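# Find the slack control line and open its clutch

## Task

Five control lines run into a grey console, and one of them is no longer attached inside, so it carries no tension. It looks the same as the others, so tell it apart by handling the lines. Use that line's red lever to open its clutch fully, so it stays open on its own once released. You fail if you lift any other clutch's lever enough to open it, or close to that, even just to test it. You also fail if any other line gets pulled into the console. Anything that stays in place only because the robot holds it does not count. At the end, release everything and move the arm away. Nothing may be pushed or knocked off the table.

## Robot and tools

ROBOT. One arm with seven revolute joints and a two-finger parallel gripper. The only camera is cam_wrist (504x504, fisheye), mounted on the hand. Its calibration (K, distortion D, T_world_to_cam) is given per scene and may be slightly off. Its pose is computed from the reported joint angles.

FRAME. The scene frame has its origin on the table surface directly under the arm base. +z is up, and +y is to the left when facing along +x. The base itself may be tilted. end_effector_position (metres) and end_effector_quat_wxyz give the gripper pose in this frame. The position is the point between the pads when they are closed. It can be inaccurate, especially far from the base. The fingers extend along the gripper's +z and close along its y. Closed fingertips reach about 33 mm past that point, and fully open ones about 9 mm. Closing pushes the tips roughly 24 mm further out, so leave that clearance above surfaces.

ROW FORMAT. Every motion command is a row of 10 numbers for the single arm. The first seven are absolute joint target angles in radians, in this order: waist, shoulder, upper arm roll, elbow, forearm roll, wrist pitch, wrist roll. Stated ranges:
- waist -2.744..2.744
- shoulder -1.784..1.784
- upper arm roll -2.901..2.901
- elbow -3.042..-0.152
- forearm roll -2.807..2.807
- wrist pitch 0.544..4.517
- wrist roll -3.016..3.016

The true ends may differ by up to 0.018 rad. A target more than 0.018 rad beyond a range end, and further out than the joint's current angle, gets the call refused. A target past the real end is clipped, and the result may then print "joint sent to its limit". The last three numbers are gripper commands, each in [-1,1]:
- position: +1 fully open (140 mm), about -0.8 pads touching, -1 close until blocked.
- force_limit: about 14 N at -1, 60 N at 0, 107 N at +1.
- speed: about 30, 140 and 250 mm/s at -1, 0 and +1.

TOOLS
- execute_actions(actions): a list of actions. Each action is a table of 1 to 15 rows, and each row lasts one 1/30 s step. A shorter table repeats its last row to fill 15 steps, so one action is 0.5 s. An empty list only returns state and images.
- move(target, speed, blocking): target is one row of absolute joint angles plus gripper values. All joints interpolate so they finish together; the hand path is curved and does not avoid obstacles. speed (rad/s, 0.01 to 2, default 0.5) is the peak rate of the joint with the largest travel. Paths last 0.5 to 10 s and are cut off after 10 s. Gripper values apply immediately. blocking=false returns after 0.5 s. While such a move runs, use wait or stop before sending new rows or moves. The result adds a "move:" line: the ending (done, off_target, moving, held, fault), limits=held or none, and the joint farthest from its target.
- wait(seconds): 0 to 10 s. The arm keeps its last command, and a running move continues.
- stop(): brakes the current move. It needs stopping distance, and the fingers are not stopped.
- zoom_image(camera, region): camera is "cam_wrist". region is [x0,y0,x1,y1] in image pixels, with (0,0) at the top left and at most 504x504.
- finished_scene(scene): ends the current scene, whose number you pass, and cannot be undone. Replying without a tool call also ends things.

CONTROLLER. Each step, the joint target is clamped to within a lead of the measured angle: 0.248 rad for the first four joints, 0.677 for forearm roll, 0.715 for wrist pitch, 1.54 for wrist roll. If the targets would move the hand more than 70 mm from where it is measured, all of them are pulled back. Large changes therefore take several actions, and an unfinished motion must be commanded again. "Joint targets" shows what is being tracked now; resend it to hold still. "joint command not followed" means the clearance check altered targets; mounts and posts count as arm. HELD in step readings marks steps that were limited.

RESULTS. Each result shows Joint positions and Joint velocities (joint order above), the ee pose, gripper position_measured (counts: 3 open, 230 pads together, not linear) and object_status:
- 0 moving
- 1 blocked while opening
- 2 blocked while closing, meaning a grip
- 3 reached the target or pads met; a thin part may still be held

Stopped fingers stay put until the position value changes by at least 0.01. To squeeze harder during status 2, raise force_limit and toggle position between -1 and -0.98.

SAFETY. A contact torque at or above a joint's load limit (35, 35, 32, 30, 12, 12, 12 N m) stops the arm for 10 s and drops the rest of the call. An external force of 40 N, including held weight, does the same. Fast contacts and targets set deep past a contact press hard; approach slowly. Holding loads heats the motors. MOTOR HOT warns, and OVER-TEMPERATURE FAULT applies brakes. Time passes while you compose replies, and the arm holds its last command meanwhile. Avoid drops, slams and knocking anything off the table.

STRATEGY HINT. Tug each line gently to feel which one is slack. Never raise a lever on a taut line near its open point. Open only the slack line's lever fully, check it stays open, then open the gripper and retract.

Each tool is called after "Emit:" by a JSON object that holds its "fn" and its "kwargs", one argument or row to a line.

## Session

Emit:
{"fn": "execute_actions", "kwargs": {
  "actions": []
}}

Scene clock: 0.00 s.
end_effector_position=(+0.2520, +0.2948, +0.2543) position_measured=3 object_status=3 end_effector_quat_wxyz=(+0.420, +0.780, +0.463, +0.032)
Joint names: [waist, shoulder, upper arm roll, elbow, forearm roll, wrist pitch, wrist roll]
Joint positions: [ 1.22  -0.038  0.098 -2.216 -0.597  1.528 -1.116]
Joint velocities: [-0.001  0.    -0.    -0.     0.     0.001 -0.002]
Joint targets: [1.220 -0.038 0.098 -2.216 -0.597 1.528 -1.116]

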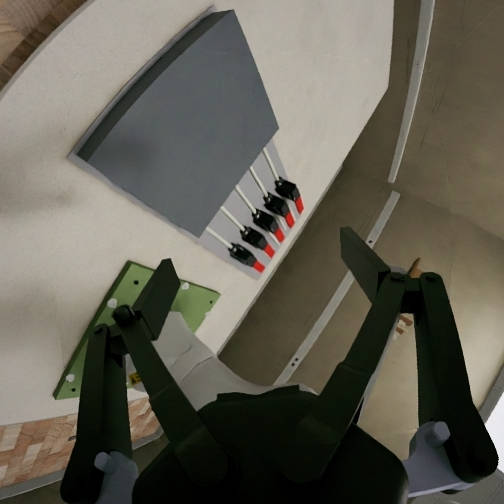

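Emit:
{"fn": "move", "kwargs": {
  "target": [-0.37,-0.3,0,-2.1,0,1.8,-0.37,1,0,0],
  "speed": 0.8
}}

Scene clock: 4.07 s.
end_effector_position=(+0.4367, -0.1543, +0.3522) position_measured=3 object_status=3 end_effector_quat_wxyz=(+0.004, +0.719, -0.695, +0.004)
Joint names: [waist, shoulder, upper arm roll, elbow, forearm roll, wrist pitch, wrist roll]
Joint positions: [-0.368 -0.299 -0.002 -2.1   -0.004  1.798 -0.375]
Joint velocities: [ 0.     0.     0.001  0.    -0.001  0.     0.004]
Joint targets: [-0.370 -0.300 0.000 -2.100 0.000 1.800 -0.370]
move: done; limits=none; farthest joint: the wrist roll, 0.005 radians from its target (0.746 radians at the start)
camera_calibration (this result's frames):
cam_wrist: T_world_to_cam=[[-0.988821, 0.148961, 0.00655511, 0.455974], [0.136519, 0.886799, 0.441531, -0.0672639], [0.0599579, 0.437491, -0.897222, 0.540916], [0, 0, 0, 1]] pos_world=[0.427627, -0.244918, 0.512031]

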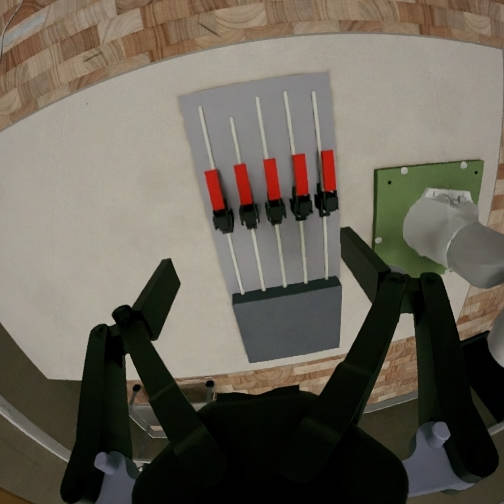

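Emit:
{"fn": "zoom_image", "kwargs": {
  "camera": "cam_wrist",
  "region": [160, 60, 370, 310]
}}

Region (160, 60, 370, 310) of cam_wrist's 504x504 image, scaled by 2.016, with more detail than that image has; it fills the left 423 columns of this view, and the rest is white.

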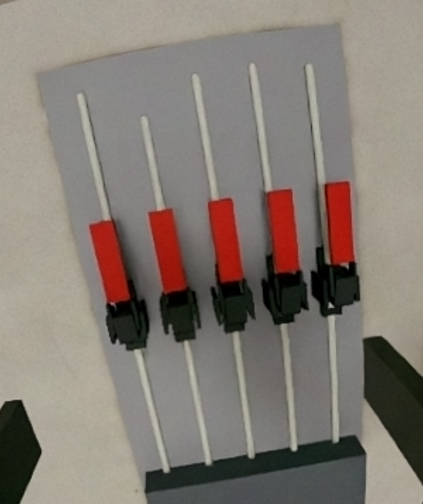

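Emit:
{"fn": "move", "kwargs": {
  "target": [-0.515,0.275,0,-2.0865,0,2.361,-0.515,-0.25,-1,0],
  "speed": 0.6
}}

Scene clock: 7.20 s.
end_effector_position=(+0.5121, -0.2713, +0.1002) position_measured=160 object_status=3 end_effector_quat_wxyz=(+0.004, +0.716, -0.698, +0.002)
Joint names: [waist, shoulder, upper arm roll, elbow, forearm roll, wrist pitch, wrist roll]
Joint positions: [-0.513  0.276 -0.001 -2.088 -0.004  2.359 -0.51 ]
Joint velocities: [-0.001  0.001  0.     0.001 -0.001  0.002 -0.006]
Joint targets: [-0.515 0.275 0.000 -2.087 0.000 2.361 -0.515]
move: done; limits=none; farthest joint: the wrist roll, 0.005 radians from its target (0.142 radians at the start)
camera_calibration (this result's frames):
cam_wrist: T_world_to_cam=[[-0.987574, 0.156914, 0.00863293, 0.550997], [0.144467, 0.884868, 0.442874, 0.132679], [0.0618543, 0.438618, -0.896542, 0.360701], [0, 0, 0, 1]] pos_world=[0.502672, -0.362073, 0.259866]

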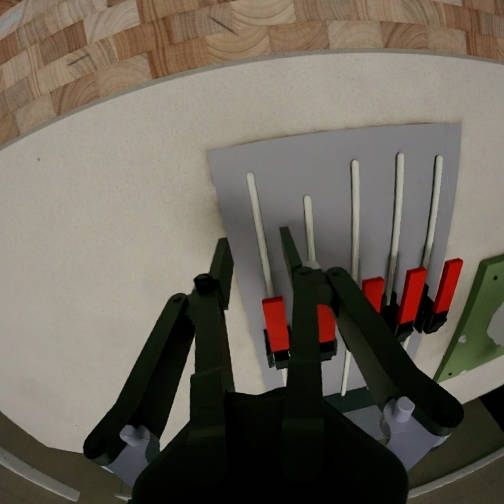

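Emit:
{"fn": "move", "kwargs": {
  "target": [-0.516,0.358,0,-2.1144,0,2.4725,-0.516,-0.35,-1,0],
  "speed": 0.15
}}

Scene clock: 8.87 s.
end_effector_position=(+0.5108, -0.2712, +0.0522) position_measured=173 object_status=3 end_effector_quat_wxyz=(+0.003, +0.717, -0.697, +0.004)
Joint names: [waist, shoulder, upper arm roll, elbow, forearm roll, wrist pitch, wrist roll]
Joint positions: [-0.514  0.357 -0.001 -2.114 -0.004  2.47  -0.512]
Joint velocities: [-0.     0.001 -0.    -0.    -0.     0.005  0.   ]
Joint targets: [-0.516 0.358 0.000 -2.114 0.000 2.473 -0.516]
move: done; limits=none; farthest joint: the forearm roll, 0.004 radians from its target (0.004 radians at the start)
camera_calibration (this result's frames):
cam_wrist: T_world_to_cam=[[-0.98794, 0.154751, 0.00512353, 0.549873], [0.141051, 0.885842, 0.442029, 0.156095], [0.0638659, 0.437421, -0.896986, 0.316394], [0, 0, 0, 1]] pos_world=[0.501018, -0.361766, 0.211985]

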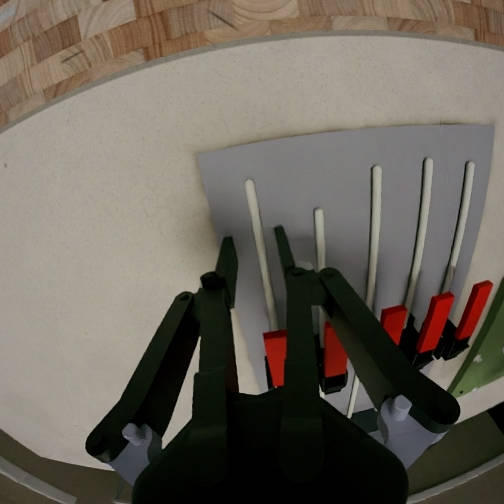

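Emit:
{"fn": "move", "kwargs": {
  "target": [-0.519,0.368,0,-2.135,0,2.503,-0.519,-0.35,-1,0],
  "speed": 0.05
}}

Emit:
{"fn": "move", "kwargs": {
  "target": [-0.519,0.368,0,-2.135,0,2.503,-0.519,-1,-1,-0.5]
}}

Scene clock: 10.17 s.
end_effector_position=(+0.5098, -0.2710, +0.0481) position_measured=173 object_status=3 end_effector_quat_wxyz=(+0.001, +0.718, -0.696, +0.009)
Joint names: [waist, shoulder, upper arm roll, elbow, forearm roll, wrist pitch, wrist roll]
Joint positions: [-0.515  0.358 -0.    -2.13  -0.003  2.496 -0.516]
Joint velocities: [ 0.001 -0.001  0.003 -0.002  0.001  0.002 -0.003]
Joint targets: [-0.519 0.368 0.000 -2.135 0.000 2.503 -0.519]
move: done; limits=none; farthest joint: the shoulder, 0.010 radians from its target (0.011 radians at the start)
camera_calibration (this result's frames):
cam_wrist: T_world_to_cam=[[-0.988355, 0.152111, -0.00410013, 0.548774], [0.13483, 0.88792, 0.439794, 0.16175], [0.0705382, 0.43412, -0.898089, 0.308447], [0, 0, 0, 1]] pos_world=[0.498817, -0.360999, 0.208127]

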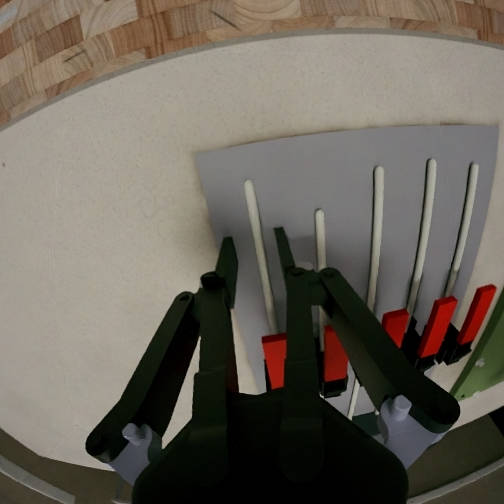

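Scene clock: 10.87 s.
end_effector_position=(+0.5126, -0.2719, +0.0493) position_measured=219 object_status=2 end_effector_quat_wxyz=(+0.000, +0.718, -0.696, +0.013)
Joint names: [waist, shoulder, upper arm roll, elbow, forearm roll, wrist pitch, wrist roll]
Joint positions: [-0.515  0.357  0.    -2.129 -0.003  2.503 -0.516]
Joint velocities: [-0.    -0.002 -0.001  0.     0.002 -0.    -0.001]
Joint targets: [-0.519 0.368 0.000 -2.135 0.000 2.503 -0.519]
move: off_target; limits=none; farthest joint: the shoulder, 0.011 radians from its target (0.010 radians at the start)
camera_calibration (this result's frames):
cam_wrist: T_world_to_cam=[[-0.988396, 0.151405, -0.0122681, 0.551958], [0.130847, 0.889642, 0.437511, 0.164261], [0.0771556, 0.430829, -0.899129, 0.305476], [0, 0, 0, 1]] pos_world=[0.50049, -0.36131, 0.209568]

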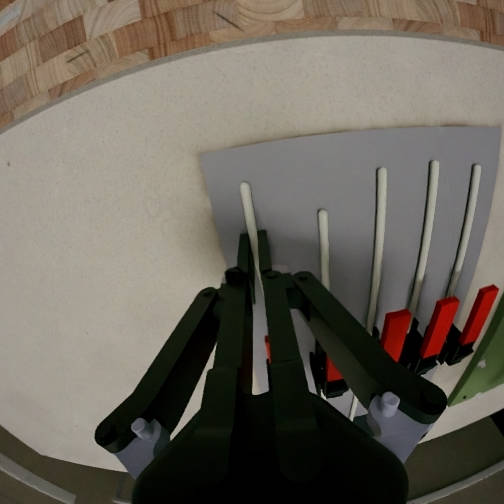

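Emit:
{"fn": "move", "kwargs": {
  "target": [-0.561,0.391,0,-2.056,0,2.447,-0.561,-1,-1,-0.5],
  "speed": 0.05
}}

Scene clock: 13.03 s.
end_effector_position=(+0.5142, -0.2734, +0.0494) position_measured=219 object_status=2 end_effector_quat_wxyz=(-0.001, +0.726, -0.688, -0.011)
Joint names: [waist, shoulder, upper arm roll, elbow, forearm roll, wrist pitch, wrist roll]
Joint positions: [-0.54   0.389  0.019 -2.064  0.009  2.424 -0.556]
Joint velocities: [-0.002 -0.001 -0.002  0.001  0.001  0.001 -0.006]
Joint targets: [-0.561 0.391 0.000 -2.056 0.000 2.447 -0.561]
move: off_target; limits=none; farthest joint: the wrist pitch, 0.023 radians from its target (0.056 radians at the start)
camera_calibration (this result's frames):
cam_wrist: T_world_to_cam=[[-0.991379, 0.128514, 0.0255144, 0.547141], [0.125635, 0.87715, 0.463491, 0.16332], [0.0371853, 0.462701, -0.885734, 0.334737], [0, 0, 0, 1]] pos_world=[0.509459, -0.368455, 0.206831]

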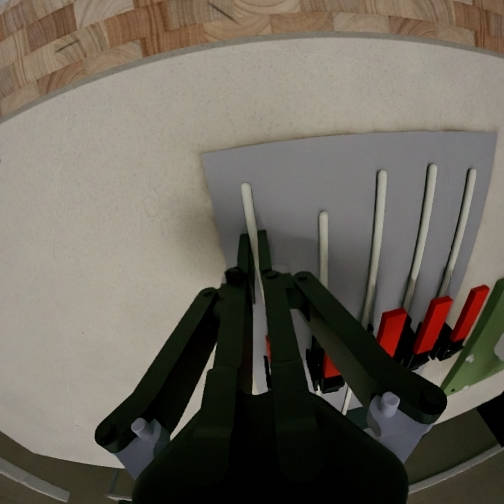

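Emit:
{"fn": "move", "kwargs": {
  "target": [-0.516,0.356,0,-2.1144,0,2.4725,-0.516,-1,-1,-0.5],
  "speed": 0.1
}}

Emit:
{"fn": "move", "kwargs": {
  "target": [-0.516,0.356,0,-2.1144,0,2.4725,-0.516,-0.4,-1,0]
}}

Emit:
{"fn": "move", "kwargs": {
  "target": [-0.515,0.22,0,-2.07,0,2.29,-0.515,-0.4,-1,0],
  "speed": 0.3
}}

Emit:
{"fn": "move", "kwargs": {
  "target": [0.019,-0.174,0,-2.609,0,2.435,0.019,-0.8,-1,0],
  "speed": 0.5
}}

Scene clock: 14.97 s.
end_effector_position=(+0.5113, -0.2713, +0.0524) position_measured=219 object_status=2 end_effector_quat_wxyz=(+0.000, +0.717, -0.697, +0.004)
Joint names: [waist, shoulder, upper arm roll, elbow, forearm roll, wrist pitch, wrist roll]
Joint positions: [-0.518  0.358  0.002 -2.113  0.004  2.47  -0.521]
Joint velocities: [-0.     0.    -0.     0.001 -0.001  0.002  0.005]
Joint targets: [-0.516 0.356 0.000 -2.114 0.000 2.473 -0.516]
move: done; limits=none; farthest joint: the wrist roll, 0.005 radians from its target (0.041 radians at the start)
camera_calibration (this result's frames):
cam_wrist: T_world_to_cam=[[-0.988139, 0.153545, 0.00230744, 0.55033], [0.138432, 0.884174, 0.446175, 0.156738], [0.0664677, 0.441203, -0.894943, 0.316225], [0, 0, 0, 1]] pos_world=[0.501087, -0.362603, 0.211801]

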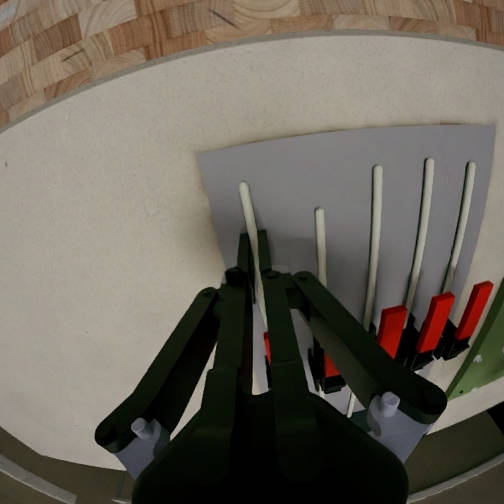

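Scene clock: 15.67 s.
end_effector_position=(+0.5113, -0.2713, +0.0524) position_measured=179 object_status=3 end_effector_quat_wxyz=(+0.000, +0.717, -0.697, +0.004)
Joint names: [waist, shoulder, upper arm roll, elbow, forearm roll, wrist pitch, wrist roll]
Joint positions: [-0.518  0.357  0.002 -2.113  0.004  2.471 -0.52 ]
Joint velocities: [ 0.     0.    -0.001 -0.001 -0.     0.001  0.001]
Joint targets: [-0.516 0.356 0.000 -2.114 0.000 2.473 -0.516]
move: done; limits=none; farthest joint: the forearm roll, 0.004 radians from its target (0.004 radians at the start)
camera_calibration (this result's frames):
cam_wrist: T_world_to_cam=[[-0.987967, 0.154646, 0.00225568, 0.550555], [0.139396, 0.884035, 0.446152, 0.156176], [0.0670014, 0.441098, -0.894954, 0.31591], [0, 0, 0, 1]] pos_world=[0.500994, -0.362553, 0.211805]

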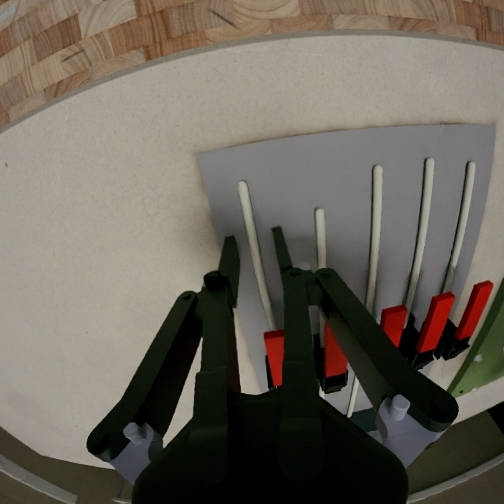

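Scene clock: 17.00 s.
end_effector_position=(+0.5137, -0.2712, +0.1349) position_measured=179 object_status=3 end_effector_quat_wxyz=(-0.000, +0.717, -0.697, +0.006)
Joint names: [waist, shoulder, upper arm roll, elbow, forearm roll, wrist pitch, wrist roll]
Joint positions: [-0.517  0.22   0.002 -2.07   0.004  2.293 -0.518]
Joint velocities: [-0.    -0.001 -0.001 -0.001 -0.    -0.004  0.002]
Joint targets: [-0.515 0.220 0.000 -2.070 0.000 2.290 -0.515]
move: done; limits=none; farthest joint: the forearm roll, 0.004 radians from its target (0.004 radians at the start)
camera_calibration (this result's frames):
cam_wrist: T_world_to_cam=[[-0.987985, 0.154544, -0.00125726, 0.553145], [0.137824, 0.88472, 0.44528, 0.120096], [0.0699275, 0.439757, -0.89539, 0.387717], [0, 0, 0, 1]] pos_world=[0.502835, -0.362237, 0.294377]

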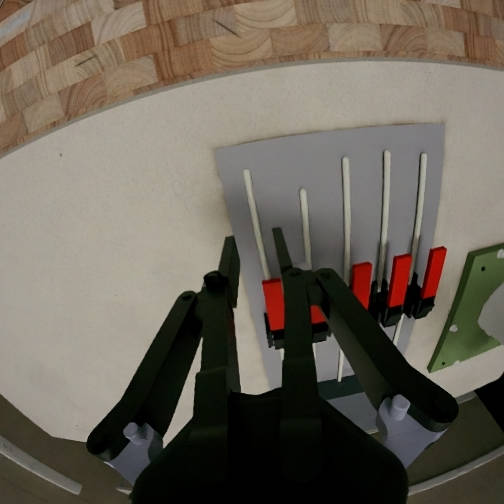

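Scene clock: 19.47 s.
end_effector_position=(+0.4254, +0.0209, +0.1185) position_measured=229 object_status=3 end_effector_quat_wxyz=(+0.002, +0.718, -0.697, +0.003)
Joint names: [waist, shoulder, upper arm roll, elbow, forearm roll, wrist pitch, wrist roll]
Joint positions: [ 0.017 -0.172  0.002 -2.608  0.003  2.433  0.014]
Joint velocities: [ 0.002 -0.     0.    -0.     0.     0.     0.006]
Joint targets: [0.019 -0.174 0.000 -2.609 0.000 2.435 0.019]
move: done; limits=none; farthest joint: the wrist roll, 0.005 radians from its target (0.537 radians at the start)
camera_calibration (this result's frames):
cam_wrist: T_world_to_cam=[[-0.988218, 0.152944, 0.00569838, 0.419996], [0.139479, 0.884643, 0.444919, -0.119532], [0.0630065, 0.440472, -0.895553, 0.253777], [0, 0, 0, 1]] pos_world=[0.415731, -0.0702743, 0.27806]

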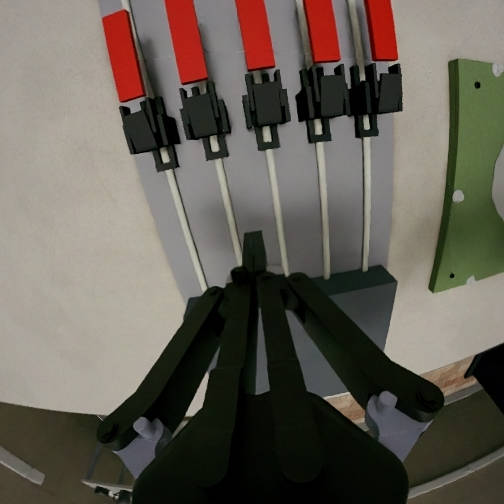

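Emit:
{"fn": "move", "kwargs": {
  "target": [0.019,-0.002,0,-2.6436,0,2.642,0.019,-0.8,-1,0],
  "speed": 0.15
}}

Emit:
{"fn": "move", "kwargs": {
  "target": [0.019,0.003,0,-2.6436,0,2.647,0.019,0.05,-1,-1],
  "speed": 0.05
}}

Scene clock: 21.63 s.
end_effector_position=(+0.4260, +0.0202, +0.0513) position_measured=229 object_status=3 end_effector_quat_wxyz=(+0.001, +0.717, -0.697, +0.004)
Joint names: [waist, shoulder, upper arm roll, elbow, forearm roll, wrist pitch, wrist roll]
Joint positions: [ 0.017 -0.003  0.002 -2.643  0.003  2.639  0.016]
Joint velocities: [ 0.    -0.     0.    -0.001  0.001  0.005  0.001]
Joint targets: [0.019 -0.002 0.000 -2.644 0.000 2.642 0.019]
move: done; limits=none; farthest joint: the forearm roll, 0.003 radians from its target (0.003 radians at the start)
camera_calibration (this result's frames):
cam_wrist: T_world_to_cam=[[-0.987909, 0.155, 0.00331659, 0.421039], [0.140257, 0.88442, 0.445117, -0.0894373], [0.0660598, 0.4402, -0.895466, 0.192566], [0, 0, 0, 1]] pos_world=[0.415771, -0.0709286, 0.21085]

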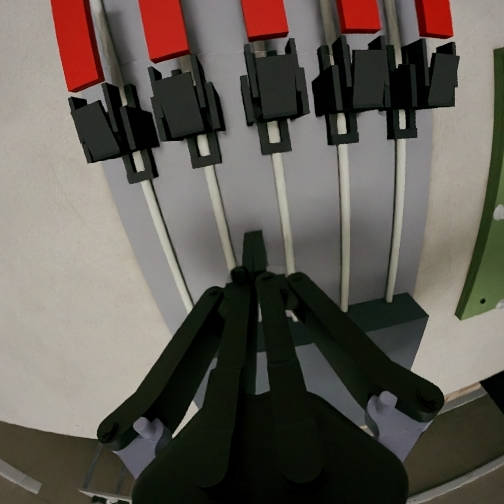

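Scene clock: 24.03 s.
end_effector_position=(+0.4229, +0.0191, +0.0488) position_measured=123 object_status=0 end_effector_quat_wxyz=(+0.004, +0.715, -0.699, +0.001)
Joint names: [waist, shoulder, upper arm roll, elbow, forearm roll, wrist pitch, wrist roll]
Joint positions: [ 0.017  0.    -0.    -2.645  0.003  2.637  0.019]
Joint velocities: [-0.    -0.     0.     0.    -0.     0.    -0.001]
Joint targets: [0.019 0.003 0.000 -2.644 0.000 2.647 0.019]
move: done; limits=none; farthest joint: the wrist pitch, 0.010 radians from its target (0.008 radians at the start)
camera_calibration (this result's frames):
cam_wrist: T_world_to_cam=[[-0.986945, 0.160679, 0.0110575, 0.417285], [0.14885, 0.88376, 0.443636, -0.090512], [0.0615106, 0.43949, -0.896139, 0.192881], [0, 0, 0, 1]] pos_world=[0.413446, -0.071827, 0.208388]

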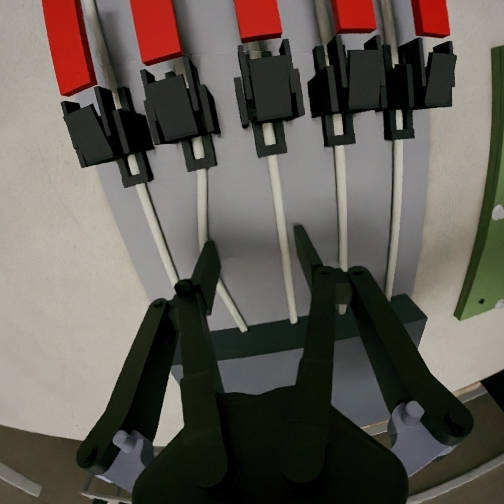

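Emit:
{"fn": "move", "kwargs": {
  "target": [0.019,-0.10,0,-2.625,0,2.525,0.019,0.05,-1,-1],
  "speed": 0.1
}}

Scene clock: 26.63 s.
end_effector_position=(+0.4271, +0.0198, +0.0883) position_measured=123 object_status=3 end_effector_quat_wxyz=(+0.001, +0.715, -0.699, +0.004)
Joint names: [waist, shoulder, upper arm roll, elbow, forearm roll, wrist pitch, wrist roll]
Joint positions: [ 0.017 -0.099 -0.    -2.626  0.003  2.528  0.019]
Joint velocities: [-0.001 -0.001  0.001  0.001 -0.001 -0.005  0.   ]
Joint targets: [0.019 -0.100 0.000 -2.625 0.000 2.525 0.019]
move: done; limits=none; farthest joint: the forearm roll, 0.003 radians from its target (0.003 radians at the start)
camera_calibration (this result's frames):
cam_wrist: T_world_to_cam=[[-0.987048, 0.160396, 0.00296871, 0.421679], [0.144907, 0.883491, 0.445472, -0.107721], [0.0688289, 0.440132, -0.895291, 0.224515], [0, 0, 0, 1]] pos_world=[0.416374, -0.0712807, 0.247741]

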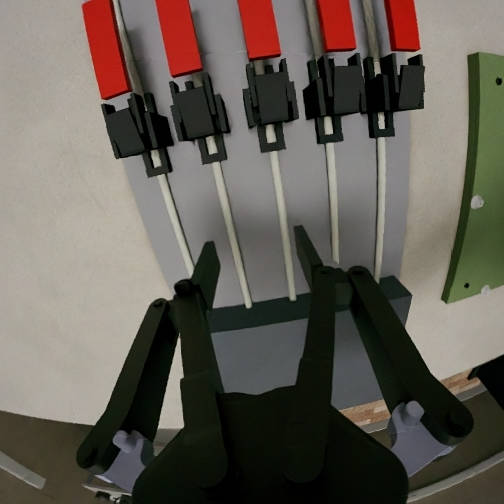

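Emit:
{"fn": "move", "kwargs": {
  "target": [0.035,-0.464,0,-2.979,0,2.515,0.035,0.12,-1,0],
  "speed": 0.3
}}

Emit:
{"fn": "move", "kwargs": {
  "target": [0.035,-0.298,0,-2.999,0,2.701,0.035,0.12,-1,0],
  "speed": 0.15
}}

Scene clock: 28.73 s.
end_effector_position=(+0.3124, +0.0198, +0.0884) position_measured=114 object_status=3 end_effector_quat_wxyz=(+0.000, +0.716, -0.698, +0.004)
Joint names: [waist, shoulder, upper arm roll, elbow, forearm roll, wrist pitch, wrist roll]
Joint positions: [ 0.033 -0.462 -0.    -2.978  0.003  2.517  0.031]
Joint velocities: [ 0.    -0.001 -0.001 -0.001  0.001  0.     0.002]
Joint targets: [0.035 -0.464 0.000 -2.979 0.000 2.515 0.035]
move: done; limits=none; farthest joint: the wrist roll, 0.004 radians from its target (0.016 radians at the start)
camera_calibration (this result's frames):
cam_wrist: T_world_to_cam=[[-0.987778, 0.155854, 0.00187001, 0.30886], [0.140332, 0.884057, 0.445813, -0.0897797], [0.0678284, 0.440627, -0.895124, 0.232845], [0, 0, 0, 1]] pos_world=[0.30189, -0.0713645, 0.247873]

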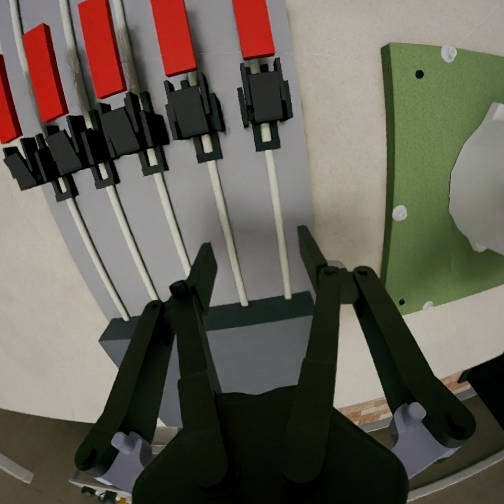

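Scene clock: 30.57 s.
end_effector_position=(+0.3120, +0.0192, +0.0462) position_measured=114 object_status=3 end_effector_quat_wxyz=(+0.001, +0.716, -0.698, +0.004)
Joint names: [waist, shoulder, upper arm roll, elbow, forearm roll, wrist pitch, wrist roll]
Joint positions: [ 0.033 -0.3   -0.    -2.998  0.003  2.698  0.032]
Joint velocities: [-0.     0.001 -0.    -0.002 -0.001  0.005 -0.001]
Joint targets: [0.035 -0.298 0.000 -2.999 0.000 2.701 0.035]
move: done; limits=none; farthest joint: the forearm roll, 0.003 radians from its target (0.003 radians at the start)
camera_calibration (this result's frames):
cam_wrist: T_world_to_cam=[[-0.987595, 0.156988, 0.003441, 0.308463], [0.1421, 0.884184, 0.445001, -0.0708805], [0.0668172, 0.43997, -0.895523, 0.195651], [0, 0, 0, 1]] pos_world=[0.301636, -0.0718341, 0.205691]

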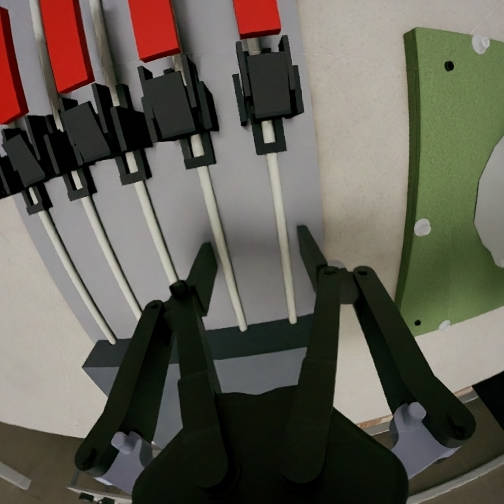

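Emit:
{"fn": "move", "kwargs": {
  "target": [0.035,-0.30,0,-2.999,0,2.699,0.035,-0.5,-1,-1]
}}

Emit:
{"fn": "move", "kwargs": {
  "target": [0.035,-0.30,0,-2.999,0,2.699,0.035,0.12,-1,-0.5]
}}

Scene clock: 34.90 s.
end_effector_position=(+0.3124, +0.0188, +0.0463) position_measured=192 object_status=0 end_effector_quat_wxyz=(+0.001, +0.716, -0.698, +0.004)
Joint names: [waist, shoulder, upper arm roll, elbow, forearm roll, wrist pitch, wrist roll]
Joint positions: [ 0.032 -0.3   -0.001 -2.998  0.001  2.7    0.032]
Joint velocities: [-0.002 -0.    -0.     0.001 -0.    -0.     0.002]
Joint targets: [0.035 -0.300 0.000 -2.999 0.000 2.699 0.035]
move: done; limits=none; farthest joint: the waist, 0.003 radians from its target (0.002 radians at the start)
camera_calibration (this result's frames):
cam_wrist: T_world_to_cam=[[-0.987579, 0.157111, 0.00217099, 0.308949], [0.141677, 0.884418, 0.444672, -0.0704919], [0.0679427, 0.439456, -0.895691, 0.195536], [0, 0, 0, 1]] pos_world=[0.301813, -0.0721243, 0.205814]

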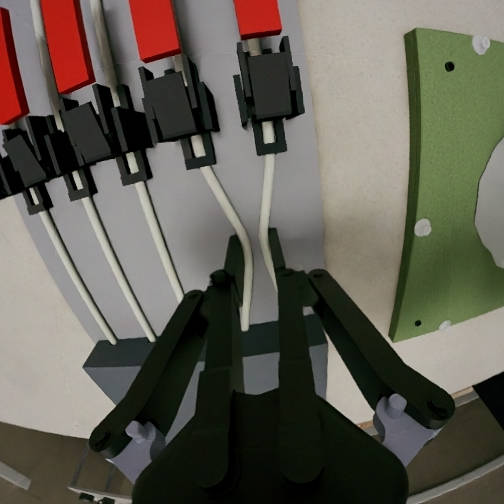

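Scene clock: 35.67 s.
end_effector_position=(+0.3124, +0.0190, +0.0463) position_measured=114 object_status=0 end_effector_quat_wxyz=(+0.001, +0.716, -0.698, +0.005)
Joint names: [waist, shoulder, upper arm roll, elbow, forearm roll, wrist pitch, wrist roll]
Joint positions: [ 0.033 -0.3   -0.001 -2.998  0.001  2.7    0.032]
Joint velocities: [ 0.001 -0.001  0.001 -0.001 -0.    -0.001  0.   ]
Joint targets: [0.035 -0.300 0.000 -2.999 0.000 2.699 0.035]
move: done; limits=none; farthest joint: the wrist roll, 0.003 radians from its target (0.003 radians at the start)
camera_calibration (this result's frames):
cam_wrist: T_world_to_cam=[[-0.987653, 0.156647, 0.00188978, 0.309049], [0.141133, 0.884475, 0.444731, -0.0704883], [0.0679942, 0.439506, -0.895662, 0.195476], [0, 0, 0, 1]] pos_world=[0.301891, -0.0719794, 0.205845]

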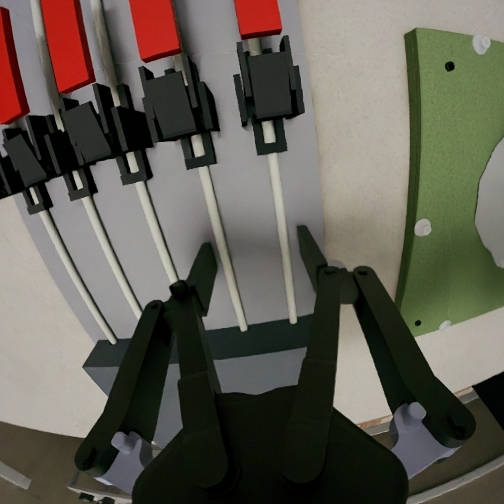

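Emit:
{"fn": "move", "kwargs": {
  "target": [0.035,-0.42,0,-2.985,0,2.565,0.035,0.12,-1,0],
  "speed": 0.3
}}

Emit:
{"fn": "move", "kwargs": {
  "target": [0.019,-0.085,0,-2.64,0,2.555,0.019,0.12,-1,0],
  "speed": 0.3
}}

Emit:
{"fn": "move", "kwargs": {
  "target": [0.019,0.006,0,-2.655,0,2.661,0.019,0.12,-1,0],
  "speed": 0.12
}}

Emit:
{"fn": "move", "kwargs": {
  "target": [0.019,0.006,0,-2.655,0,2.661,0.019,-0.5,-1,-0.7]
}}

Emit:
{"fn": "move", "kwargs": {
  "target": [0.019,0.006,0,-2.655,0,2.661,0.019,0.12,-1,-0.5]
}}

Scene clock: 37.20 s.
end_effector_position=(+0.3122, +0.0193, +0.0762) position_measured=114 object_status=3 end_effector_quat_wxyz=(+0.001, +0.716, -0.698, +0.004)
Joint names: [waist, shoulder, upper arm roll, elbow, forearm roll, wrist pitch, wrist roll]
Joint positions: [ 0.033 -0.418 -0.001 -2.986  0.001  2.568  0.032]
Joint velocities: [-0.    -0.     0.     0.     0.    -0.004 -0.   ]
Joint targets: [0.035 -0.420 0.000 -2.985 0.000 2.565 0.035]
move: done; limits=none; farthest joint: the wrist pitch, 0.003 radians from its target (0.135 radians at the start)
camera_calibration (this result's frames):
cam_wrist: T_world_to_cam=[[-0.98768, 0.156461, 0.00279094, 0.308628], [0.141359, 0.88441, 0.444789, -0.0841404], [0.067124, 0.439704, -0.895631, 0.222381], [0, 0, 0, 1]] pos_world=[0.301793, -0.0716556, 0.235735]

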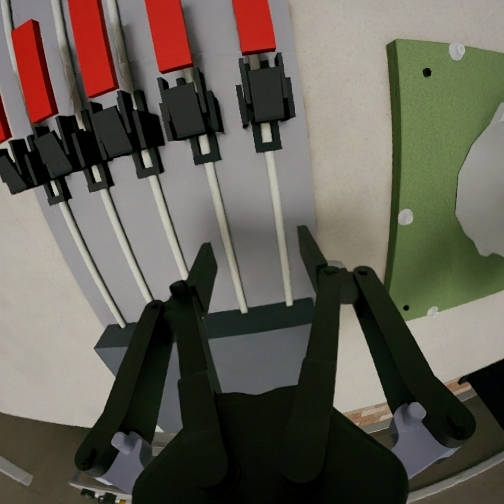

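Scene clock: 38.80 s.
end_effector_position=(+0.4243, +0.0208, +0.0801) position_measured=114 object_status=3 end_effector_quat_wxyz=(+0.000, +0.715, -0.699, +0.005)
Joint names: [waist, shoulder, upper arm roll, elbow, forearm roll, wrist pitch, wrist roll]
Joint positions: [ 0.021 -0.087 -0.001 -2.641  0.001  2.557  0.023]
Joint velocities: [-0.     0.002  0.     0.001 -0.    -0.003 -0.005]
Joint targets: [0.019 -0.085 0.000 -2.640 0.000 2.555 0.019]
move: done; limits=none; farthest joint: the wrist roll, 0.004 radians from its target (0.013 radians at the start)
camera_calibration (this result's frames):
cam_wrist: T_world_to_cam=[[-0.987227, 0.159321, 0.000530943, 0.419022], [0.142915, 0.884081, 0.444945, -0.103691], [0.0704198, 0.439338, -0.895558, 0.216254], [0, 0, 0, 1]] pos_world=[0.41326, -0.0700963, 0.239582]

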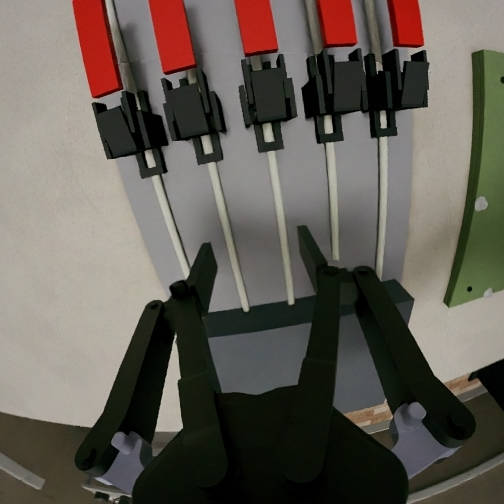

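Scene clock: 40.23 s.
end_effector_position=(+0.4226, +0.0204, +0.0457) position_measured=114 object_status=3 end_effector_quat_wxyz=(+0.002, +0.715, -0.699, +0.004)
Joint names: [waist, shoulder, upper arm roll, elbow, forearm roll, wrist pitch, wrist roll]
Joint positions: [ 0.021  0.004 -0.001 -2.654  0.001  2.658  0.022]
Joint velocities: [ 0.     0.001 -0.001  0.001  0.001  0.002 -0.   ]
Joint targets: [0.019 0.006 0.000 -2.655 0.000 2.661 0.019]
move: done; limits=none; farthest joint: the wrist pitch, 0.003 radians from its target (0.104 radians at the start)
camera_calibration (this result's frames):
cam_wrist: T_world_to_cam=[[-0.987317, 0.158727, 0.00341741, 0.41736], [0.143707, 0.884321, 0.444212, -0.0880759], [0.0674865, 0.439068, -0.895915, 0.187098], [0, 0, 0, 1]] pos_world=[0.412097, -0.0705079, 0.205322]

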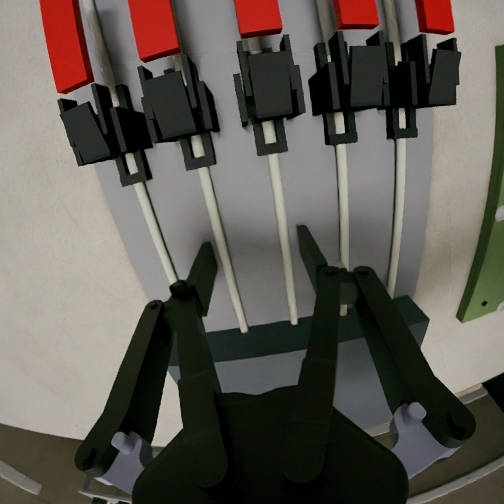

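Scene clock: 41.20 s.
end_effector_position=(+0.4250, +0.0192, +0.0467) position_measured=192 object_status=0 end_effector_quat_wxyz=(-0.001, +0.715, -0.700, +0.006)
Joint names: [waist, shoulder, upper arm roll, elbow, forearm roll, wrist pitch, wrist roll]
Joint positions: [ 0.018  0.004 -0.001 -2.653  0.001  2.663  0.022]
Joint velocities: [ 0.     0.    -0.001 -0.001  0.002  0.    -0.   ]
Joint targets: [0.019 0.006 0.000 -2.655 0.000 2.661 0.019]
move: done; limits=none; farthest joint: the wrist roll, 0.003 radians from its target (0.003 radians at the start)
camera_calibration (this result's frames):
cam_wrist: T_world_to_cam=[[-0.986897, 0.161326, -0.00282454, 0.419974], [0.1432, 0.883812, 0.445387, -0.0876578], [0.0743489, 0.439146, -0.895334, 0.185396], [0, 0, 0, 1]] pos_world=[0.41324, -0.0716955, 0.206219]

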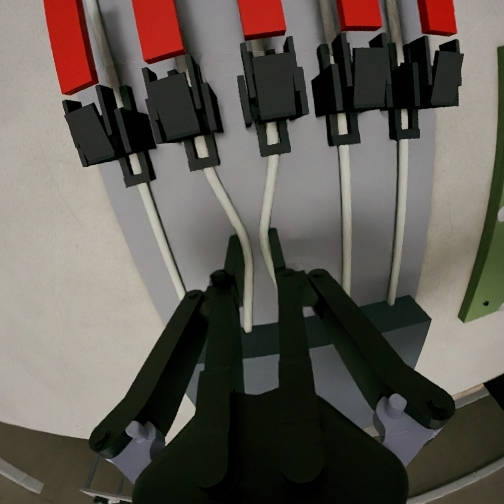

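Scene clock: 41.97 s.
end_effector_position=(+0.4242, +0.0195, +0.0462) position_measured=114 object_status=0 end_effector_quat_wxyz=(-0.000, +0.715, -0.699, +0.006)
Joint names: [waist, shoulder, upper arm roll, elbow, forearm roll, wrist pitch, wrist roll]
Joint positions: [ 0.019  0.004 -0.001 -2.654  0.001  2.662  0.022]
Joint velocities: [-0.    -0.001 -0.001  0.     0.002  0.     0.001]
Joint targets: [0.019 0.006 0.000 -2.655 0.000 2.661 0.019]
move: done; limits=none; farthest joint: the wrist roll, 0.003 radians from its target (0.003 radians at the start)
camera_calibration (this result's frames):
cam_wrist: T_world_to_cam=[[-0.987038, 0.160484, -0.00103422, 0.419105], [0.14326, 0.883971, 0.445052, -0.0876264], [0.072338, 0.439135, -0.895504, 0.185734], [0, 0, 0, 1]] pos_world=[0.41279, -0.0713629, 0.205758]

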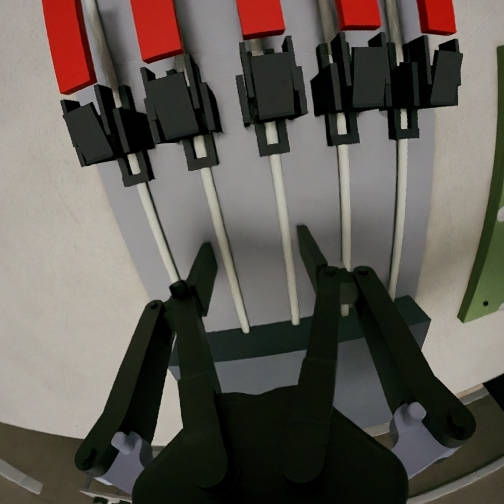

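Emit:
{"fn": "move", "kwargs": {
  "target": [0.019,-0.085,0,-2.64,0,2.555,0.019,0.12,-1,0],
  "speed": 0.3
}}

Emit:
{"fn": "move", "kwargs": {
  "target": [0.013,0.06,0,-2.45,0,2.51,0.013,0.12,-1,0],
  "speed": 0.3
}}

Emit:
{"fn": "move", "kwargs": {
  "target": [0.013,0.141,0,-2.465,0,2.606,0.013,0.12,-1,0],
  "speed": 0.12
}}

Emit:
{"fn": "move", "kwargs": {
  "target": [0.013,0.141,0,-2.465,0,2.606,0.013,-0.5,-1,-0.7]
}}

Emit:
{"fn": "move", "kwargs": {
  "target": [0.013,0.141,0,-2.465,0,2.606,0.013,0.12,-1,-0.5]
}}

Scene clock: 43.50 s.
end_effector_position=(+0.4241, +0.0199, +0.0791) position_measured=114 object_status=3 end_effector_quat_wxyz=(+0.001, +0.715, -0.699, +0.004)
Joint names: [waist, shoulder, upper arm roll, elbow, forearm roll, wrist pitch, wrist roll]
Joint positions: [ 0.019 -0.084 -0.001 -2.64   0.001  2.558  0.022]
Joint velocities: [ 0.     0.001  0.    -0.002  0.001 -0.004  0.   ]
Joint targets: [0.019 -0.085 0.000 -2.640 0.000 2.555 0.019]
move: done; limits=none; farthest joint: the wrist pitch, 0.003 radians from its target (0.107 radians at the start)
camera_calibration (this result's frames):
cam_wrist: T_world_to_cam=[[-0.987043, 0.160442, 0.00232667, 0.418778], [0.144735, 0.883968, 0.444581, -0.103141], [0.0692727, 0.439157, -0.895736, 0.216335], [0, 0, 0, 1]] pos_world=[0.413294, -0.0710213, 0.238659]

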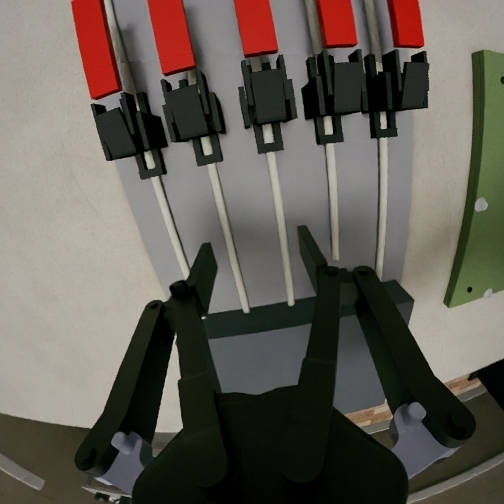

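Scene clock: 44.67 s.
end_effector_position=(+0.4825, +0.0208, +0.0819) position_measured=114 object_status=3 end_effector_quat_wxyz=(+0.000, +0.715, -0.699, +0.005)
Joint names: [waist, shoulder, upper arm roll, elbow, forearm roll, wrist pitch, wrist roll]
Joint positions: [ 0.015  0.058 -0.001 -2.451  0.001  2.513  0.017]
Joint velocities: [-0.001  0.     0.     0.002  0.001 -0.003 -0.003]
Joint targets: [0.013 0.060 0.000 -2.450 0.000 2.510 0.013]
move: done; limits=none; farthest joint: the wrist roll, 0.004 radians from its target (0.009 radians at the start)
camera_calibration (this result's frames):
cam_wrist: T_world_to_cam=[[-0.987317, 0.158761, 0.000155616, 0.476539], [0.14225, 0.884197, 0.444927, -0.112528], [0.0704996, 0.439306, -0.895567, 0.213823], [0, 0, 0, 1]] pos_world=[0.471427, -0.0700926, 0.241485]

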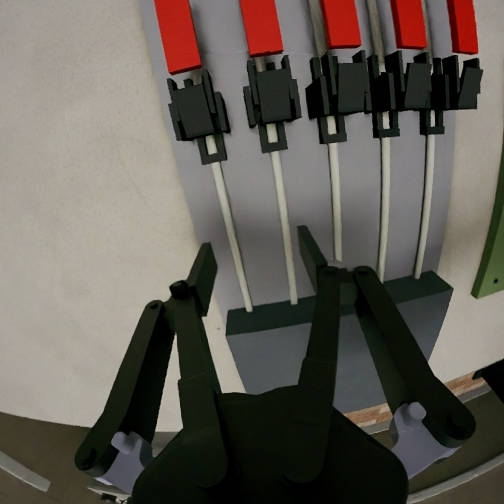

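Scene clock: 46.03 s.
end_effector_position=(+0.4805, +0.0204, +0.0459) position_measured=114 object_status=3 end_effector_quat_wxyz=(+0.002, +0.716, -0.699, +0.004)
Joint names: [waist, shoulder, upper arm roll, elbow, forearm roll, wrist pitch, wrist roll]
Joint positions: [ 0.015  0.14  -0.001 -2.464  0.001  2.603  0.016]
Joint velocities: [ 0.001 -0.001 -0.    -0.001  0.001  0.004  0.001]
Joint targets: [0.013 0.141 0.000 -2.465 0.000 2.606 0.013]
move: done; limits=none; farthest joint: the wrist pitch, 0.003 radians from its target (0.093 radians at the start)
camera_calibration (this result's frames):
cam_wrist: T_world_to_cam=[[-0.987372, 0.158378, 0.00369287, 0.474515], [0.14352, 0.884389, 0.444138, -0.0963917], [0.0670759, 0.439059, -0.895951, 0.183588], [0, 0, 0, 1]] pos_world=[0.470042, -0.070511, 0.205544]

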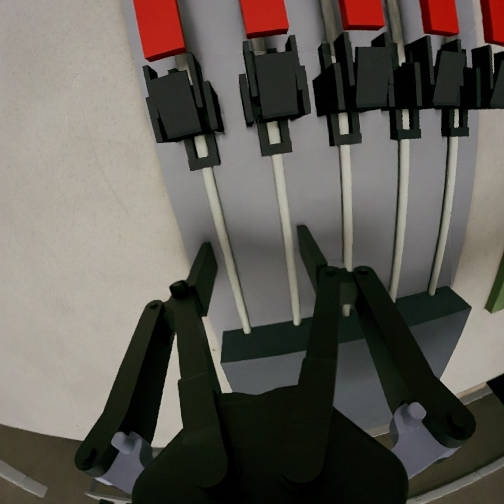

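Scene clock: 47.00 s.
end_effector_position=(+0.4823, +0.0190, +0.0474) position_measured=192 object_status=0 end_effector_quat_wxyz=(-0.000, +0.715, -0.699, +0.006)
Joint names: [waist, shoulder, upper arm roll, elbow, forearm roll, wrist pitch, wrist roll]
Joint positions: [ 0.012  0.138 -0.001 -2.464  0.001  2.606  0.016]
Joint velocities: [-0.     0.002 -0.002  0.    -0.002 -0.    -0.   ]
Joint targets: [0.013 0.141 0.000 -2.465 0.000 2.606 0.013]
move: done; limits=none; farthest joint: the shoulder, 0.003 radians from its target (0.001 radians at the start)
camera_calibration (this result's frames):
cam_wrist: T_world_to_cam=[[-0.986994, 0.16075, -0.00140139, 0.476542], [0.143339, 0.883969, 0.445031, -0.0960875], [0.0727775, 0.439042, -0.895514, 0.182605], [0, 0, 0, 1]] pos_world=[0.470828, -0.0718369, 0.206955]

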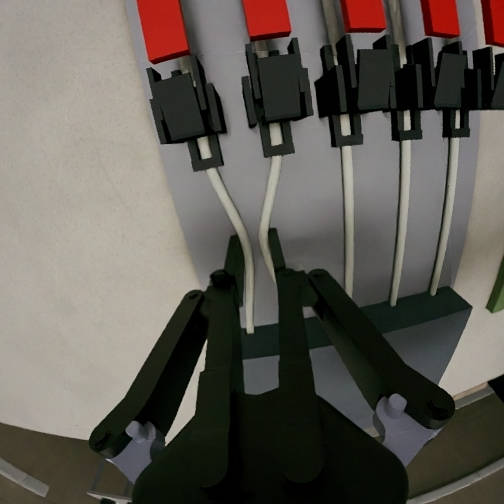

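Scene clock: 47.77 s.
end_effector_position=(+0.4801, +0.0190, +0.0458) position_measured=114 object_status=0 end_effector_quat_wxyz=(+0.002, +0.715, -0.699, +0.004)
Joint names: [waist, shoulder, upper arm roll, elbow, forearm roll, wrist pitch, wrist roll]
Joint positions: [ 0.012  0.139 -0.001 -2.465  0.001  2.604  0.016]
Joint velocities: [-0.     0.     0.    -0.     0.     0.002  0.001]
Joint targets: [0.013 0.141 0.000 -2.465 0.000 2.606 0.013]
move: done; limits=none; farthest joint: the wrist roll, 0.003 radians from its target (0.003 radians at the start)
camera_calibration (this result's frames):
cam_wrist: T_world_to_cam=[[-0.986995, 0.160704, 0.00396486, 0.474185], [0.145728, 0.884065, 0.444064, -0.0961102], [0.0678576, 0.438867, -0.895986, 0.183697], [0, 0, 0, 1]] pos_world=[0.469558, -0.0718541, 0.205389]

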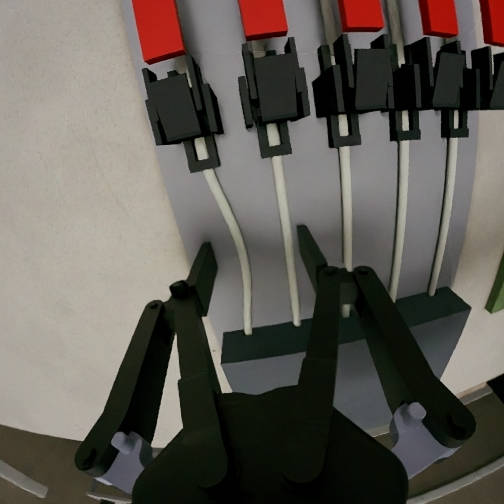

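Emit:
{"fn": "move", "kwargs": {
  "target": [0.013,-0.06,0,-2.42,0,2.36,0.013,-0.25,-1,0],
  "speed": 0.3
}}

Emit:
{"fn": "move", "kwargs": {
  "target": [-0.397,0.105,0,-2.208,0,2.313,-0.397,-0.25,-1,0],
  "speed": 0.4
}}

Scene clock: 49.80 s.
end_effector_position=(+0.4802, +0.0199, +0.1379) position_measured=160 object_status=3 end_effector_quat_wxyz=(+0.001, +0.715, -0.699, +0.005)
Joint names: [waist, shoulder, upper arm roll, elbow, forearm roll, wrist pitch, wrist roll]
Joint positions: [ 0.012 -0.059 -0.001 -2.42   0.001  2.363  0.016]
Joint velocities: [-0.     0.002 -0.    -0.001  0.002 -0.004 -0.001]
Joint targets: [0.013 -0.060 0.000 -2.420 0.000 2.360 0.013]
move: done; limits=none; farthest joint: the wrist pitch, 0.003 radians from its target (0.244 radians at the start)
camera_calibration (this result's frames):
cam_wrist: T_world_to_cam=[[-0.987035, 0.160497, 0.00140247, 0.474092], [0.144352, 0.883858, 0.444923, -0.137303], [0.0701691, 0.439358, -0.895568, 0.264616], [0, 0, 0, 1]] pos_world=[0.469198, -0.070995, 0.297406]

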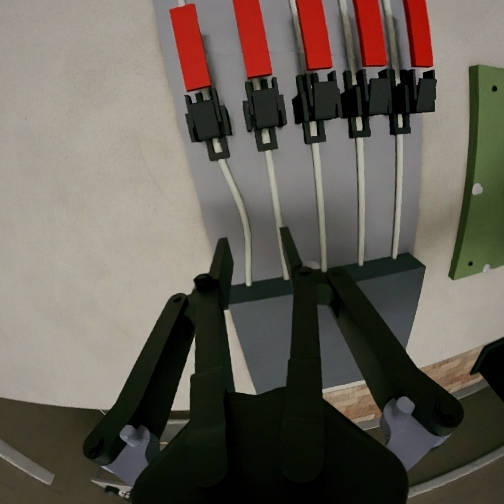

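Scene clock: 52.13 s.
end_effector_position=(+0.5052, -0.1949, +0.1415) position_measured=160 object_status=3 end_effector_quat_wxyz=(+0.001, +0.714, -0.700, +0.005)
Joint names: [waist, shoulder, upper arm roll, elbow, forearm roll, wrist pitch, wrist roll]
Joint positions: [-0.396  0.103 -0.002 -2.209  0.001  2.315 -0.392]
Joint velocities: [ 0.002 -0.     0.002  0.001  0.    -0.001 -0.007]
Joint targets: [-0.397 0.105 0.000 -2.208 0.000 2.313 -0.397]
move: done; limits=none; farthest joint: the wrist roll, 0.005 radians from its target (0.413 radians at the start)
camera_calibration (this result's frames):
cam_wrist: T_world_to_cam=[[-0.986872, 0.161503, 0.00042246, 0.533466], [0.144895, 0.884226, 0.444015, 0.047265], [0.0713361, 0.438247, -0.896019, 0.359724], [0, 0, 0, 1]] pos_world=[0.493953, -0.285597, 0.301108]

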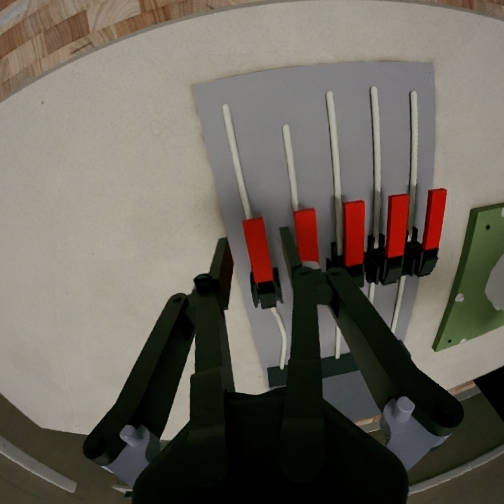

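Emit:
{"fn": "move", "kwargs": {
  "target": [-0.397,0.201,0,-2.2426,0,2.4436,-0.397,-0.25,-1,0],
  "speed": 0.15
}}

Emit:
{"fn": "move", "kwargs": {
  "target": [-0.397,0.201,0,-2.2426,0,2.4436,-0.397,-1,-0.8,-0.5]
}}

Scene clock: 53.73 s.
end_effector_position=(+0.5047, -0.1951, +0.0865) position_measured=160 object_status=3 end_effector_quat_wxyz=(+0.002, +0.715, -0.699, +0.004)
Joint names: [waist, shoulder, upper arm roll, elbow, forearm roll, wrist pitch, wrist roll]
Joint positions: [-0.396  0.2   -0.002 -2.242  0.001  2.441 -0.394]
Joint velocities: [ 0.     0.001 -0.001 -0.     0.001  0.005  0.001]
Joint targets: [-0.397 0.201 0.000 -2.243 0.000 2.444 -0.397]
move: done; limits=none; farthest joint: the wrist pitch, 0.003 radians from its target (0.129 radians at the start)
camera_calibration (this result's frames):
cam_wrist: T_world_to_cam=[[-0.987133, 0.15985, 0.00408715, 0.5326], [0.144988, 0.883993, 0.44445, 0.0718453], [0.0674321, 0.439323, -0.895795, 0.312796], [0, 0, 0, 1]] pos_world=[0.494237, -0.286065, 0.246093]

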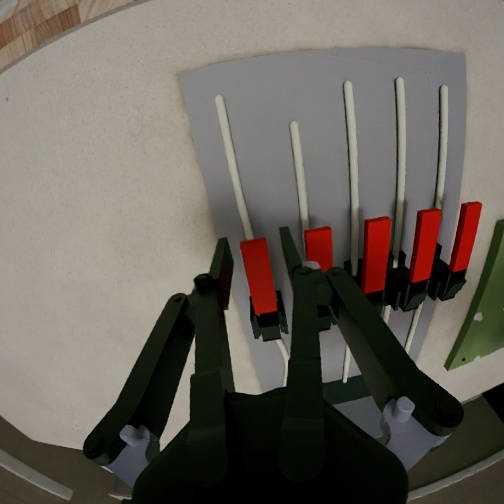

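Scene clock: 54.43 s.
end_effector_position=(+0.5056, -0.1951, +0.0869) position_measured=198 object_status=2 end_effector_quat_wxyz=(+0.001, +0.715, -0.699, +0.005)
Joint names: [waist, shoulder, upper arm roll, elbow, forearm roll, wrist pitch, wrist roll]
Joint positions: [-0.396  0.2   -0.001 -2.242  0.001  2.443 -0.393]
Joint velocities: [ 0.001  0.     0.001  0.    -0.    -0.001  0.   ]
Joint targets: [-0.397 0.201 0.000 -2.243 0.000 2.444 -0.397]
move: done; limits=none; farthest joint: the wrist roll, 0.004 radians from its target (0.003 radians at the start)
camera_calibration (this result's frames):
cam_wrist: T_world_to_cam=[[-0.98721, 0.159412, 0.00190597, 0.533593], [0.143661, 0.884357, 0.444156, 0.0723374], [0.0691181, 0.438749, -0.895948, 0.312106], [0, 0, 0, 1]] pos_world=[0.494804, -0.285969, 0.246485]

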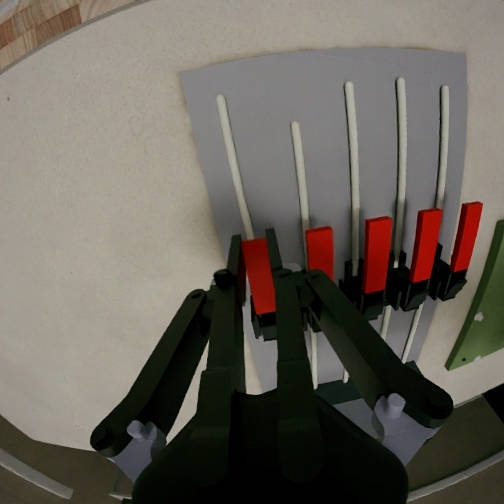

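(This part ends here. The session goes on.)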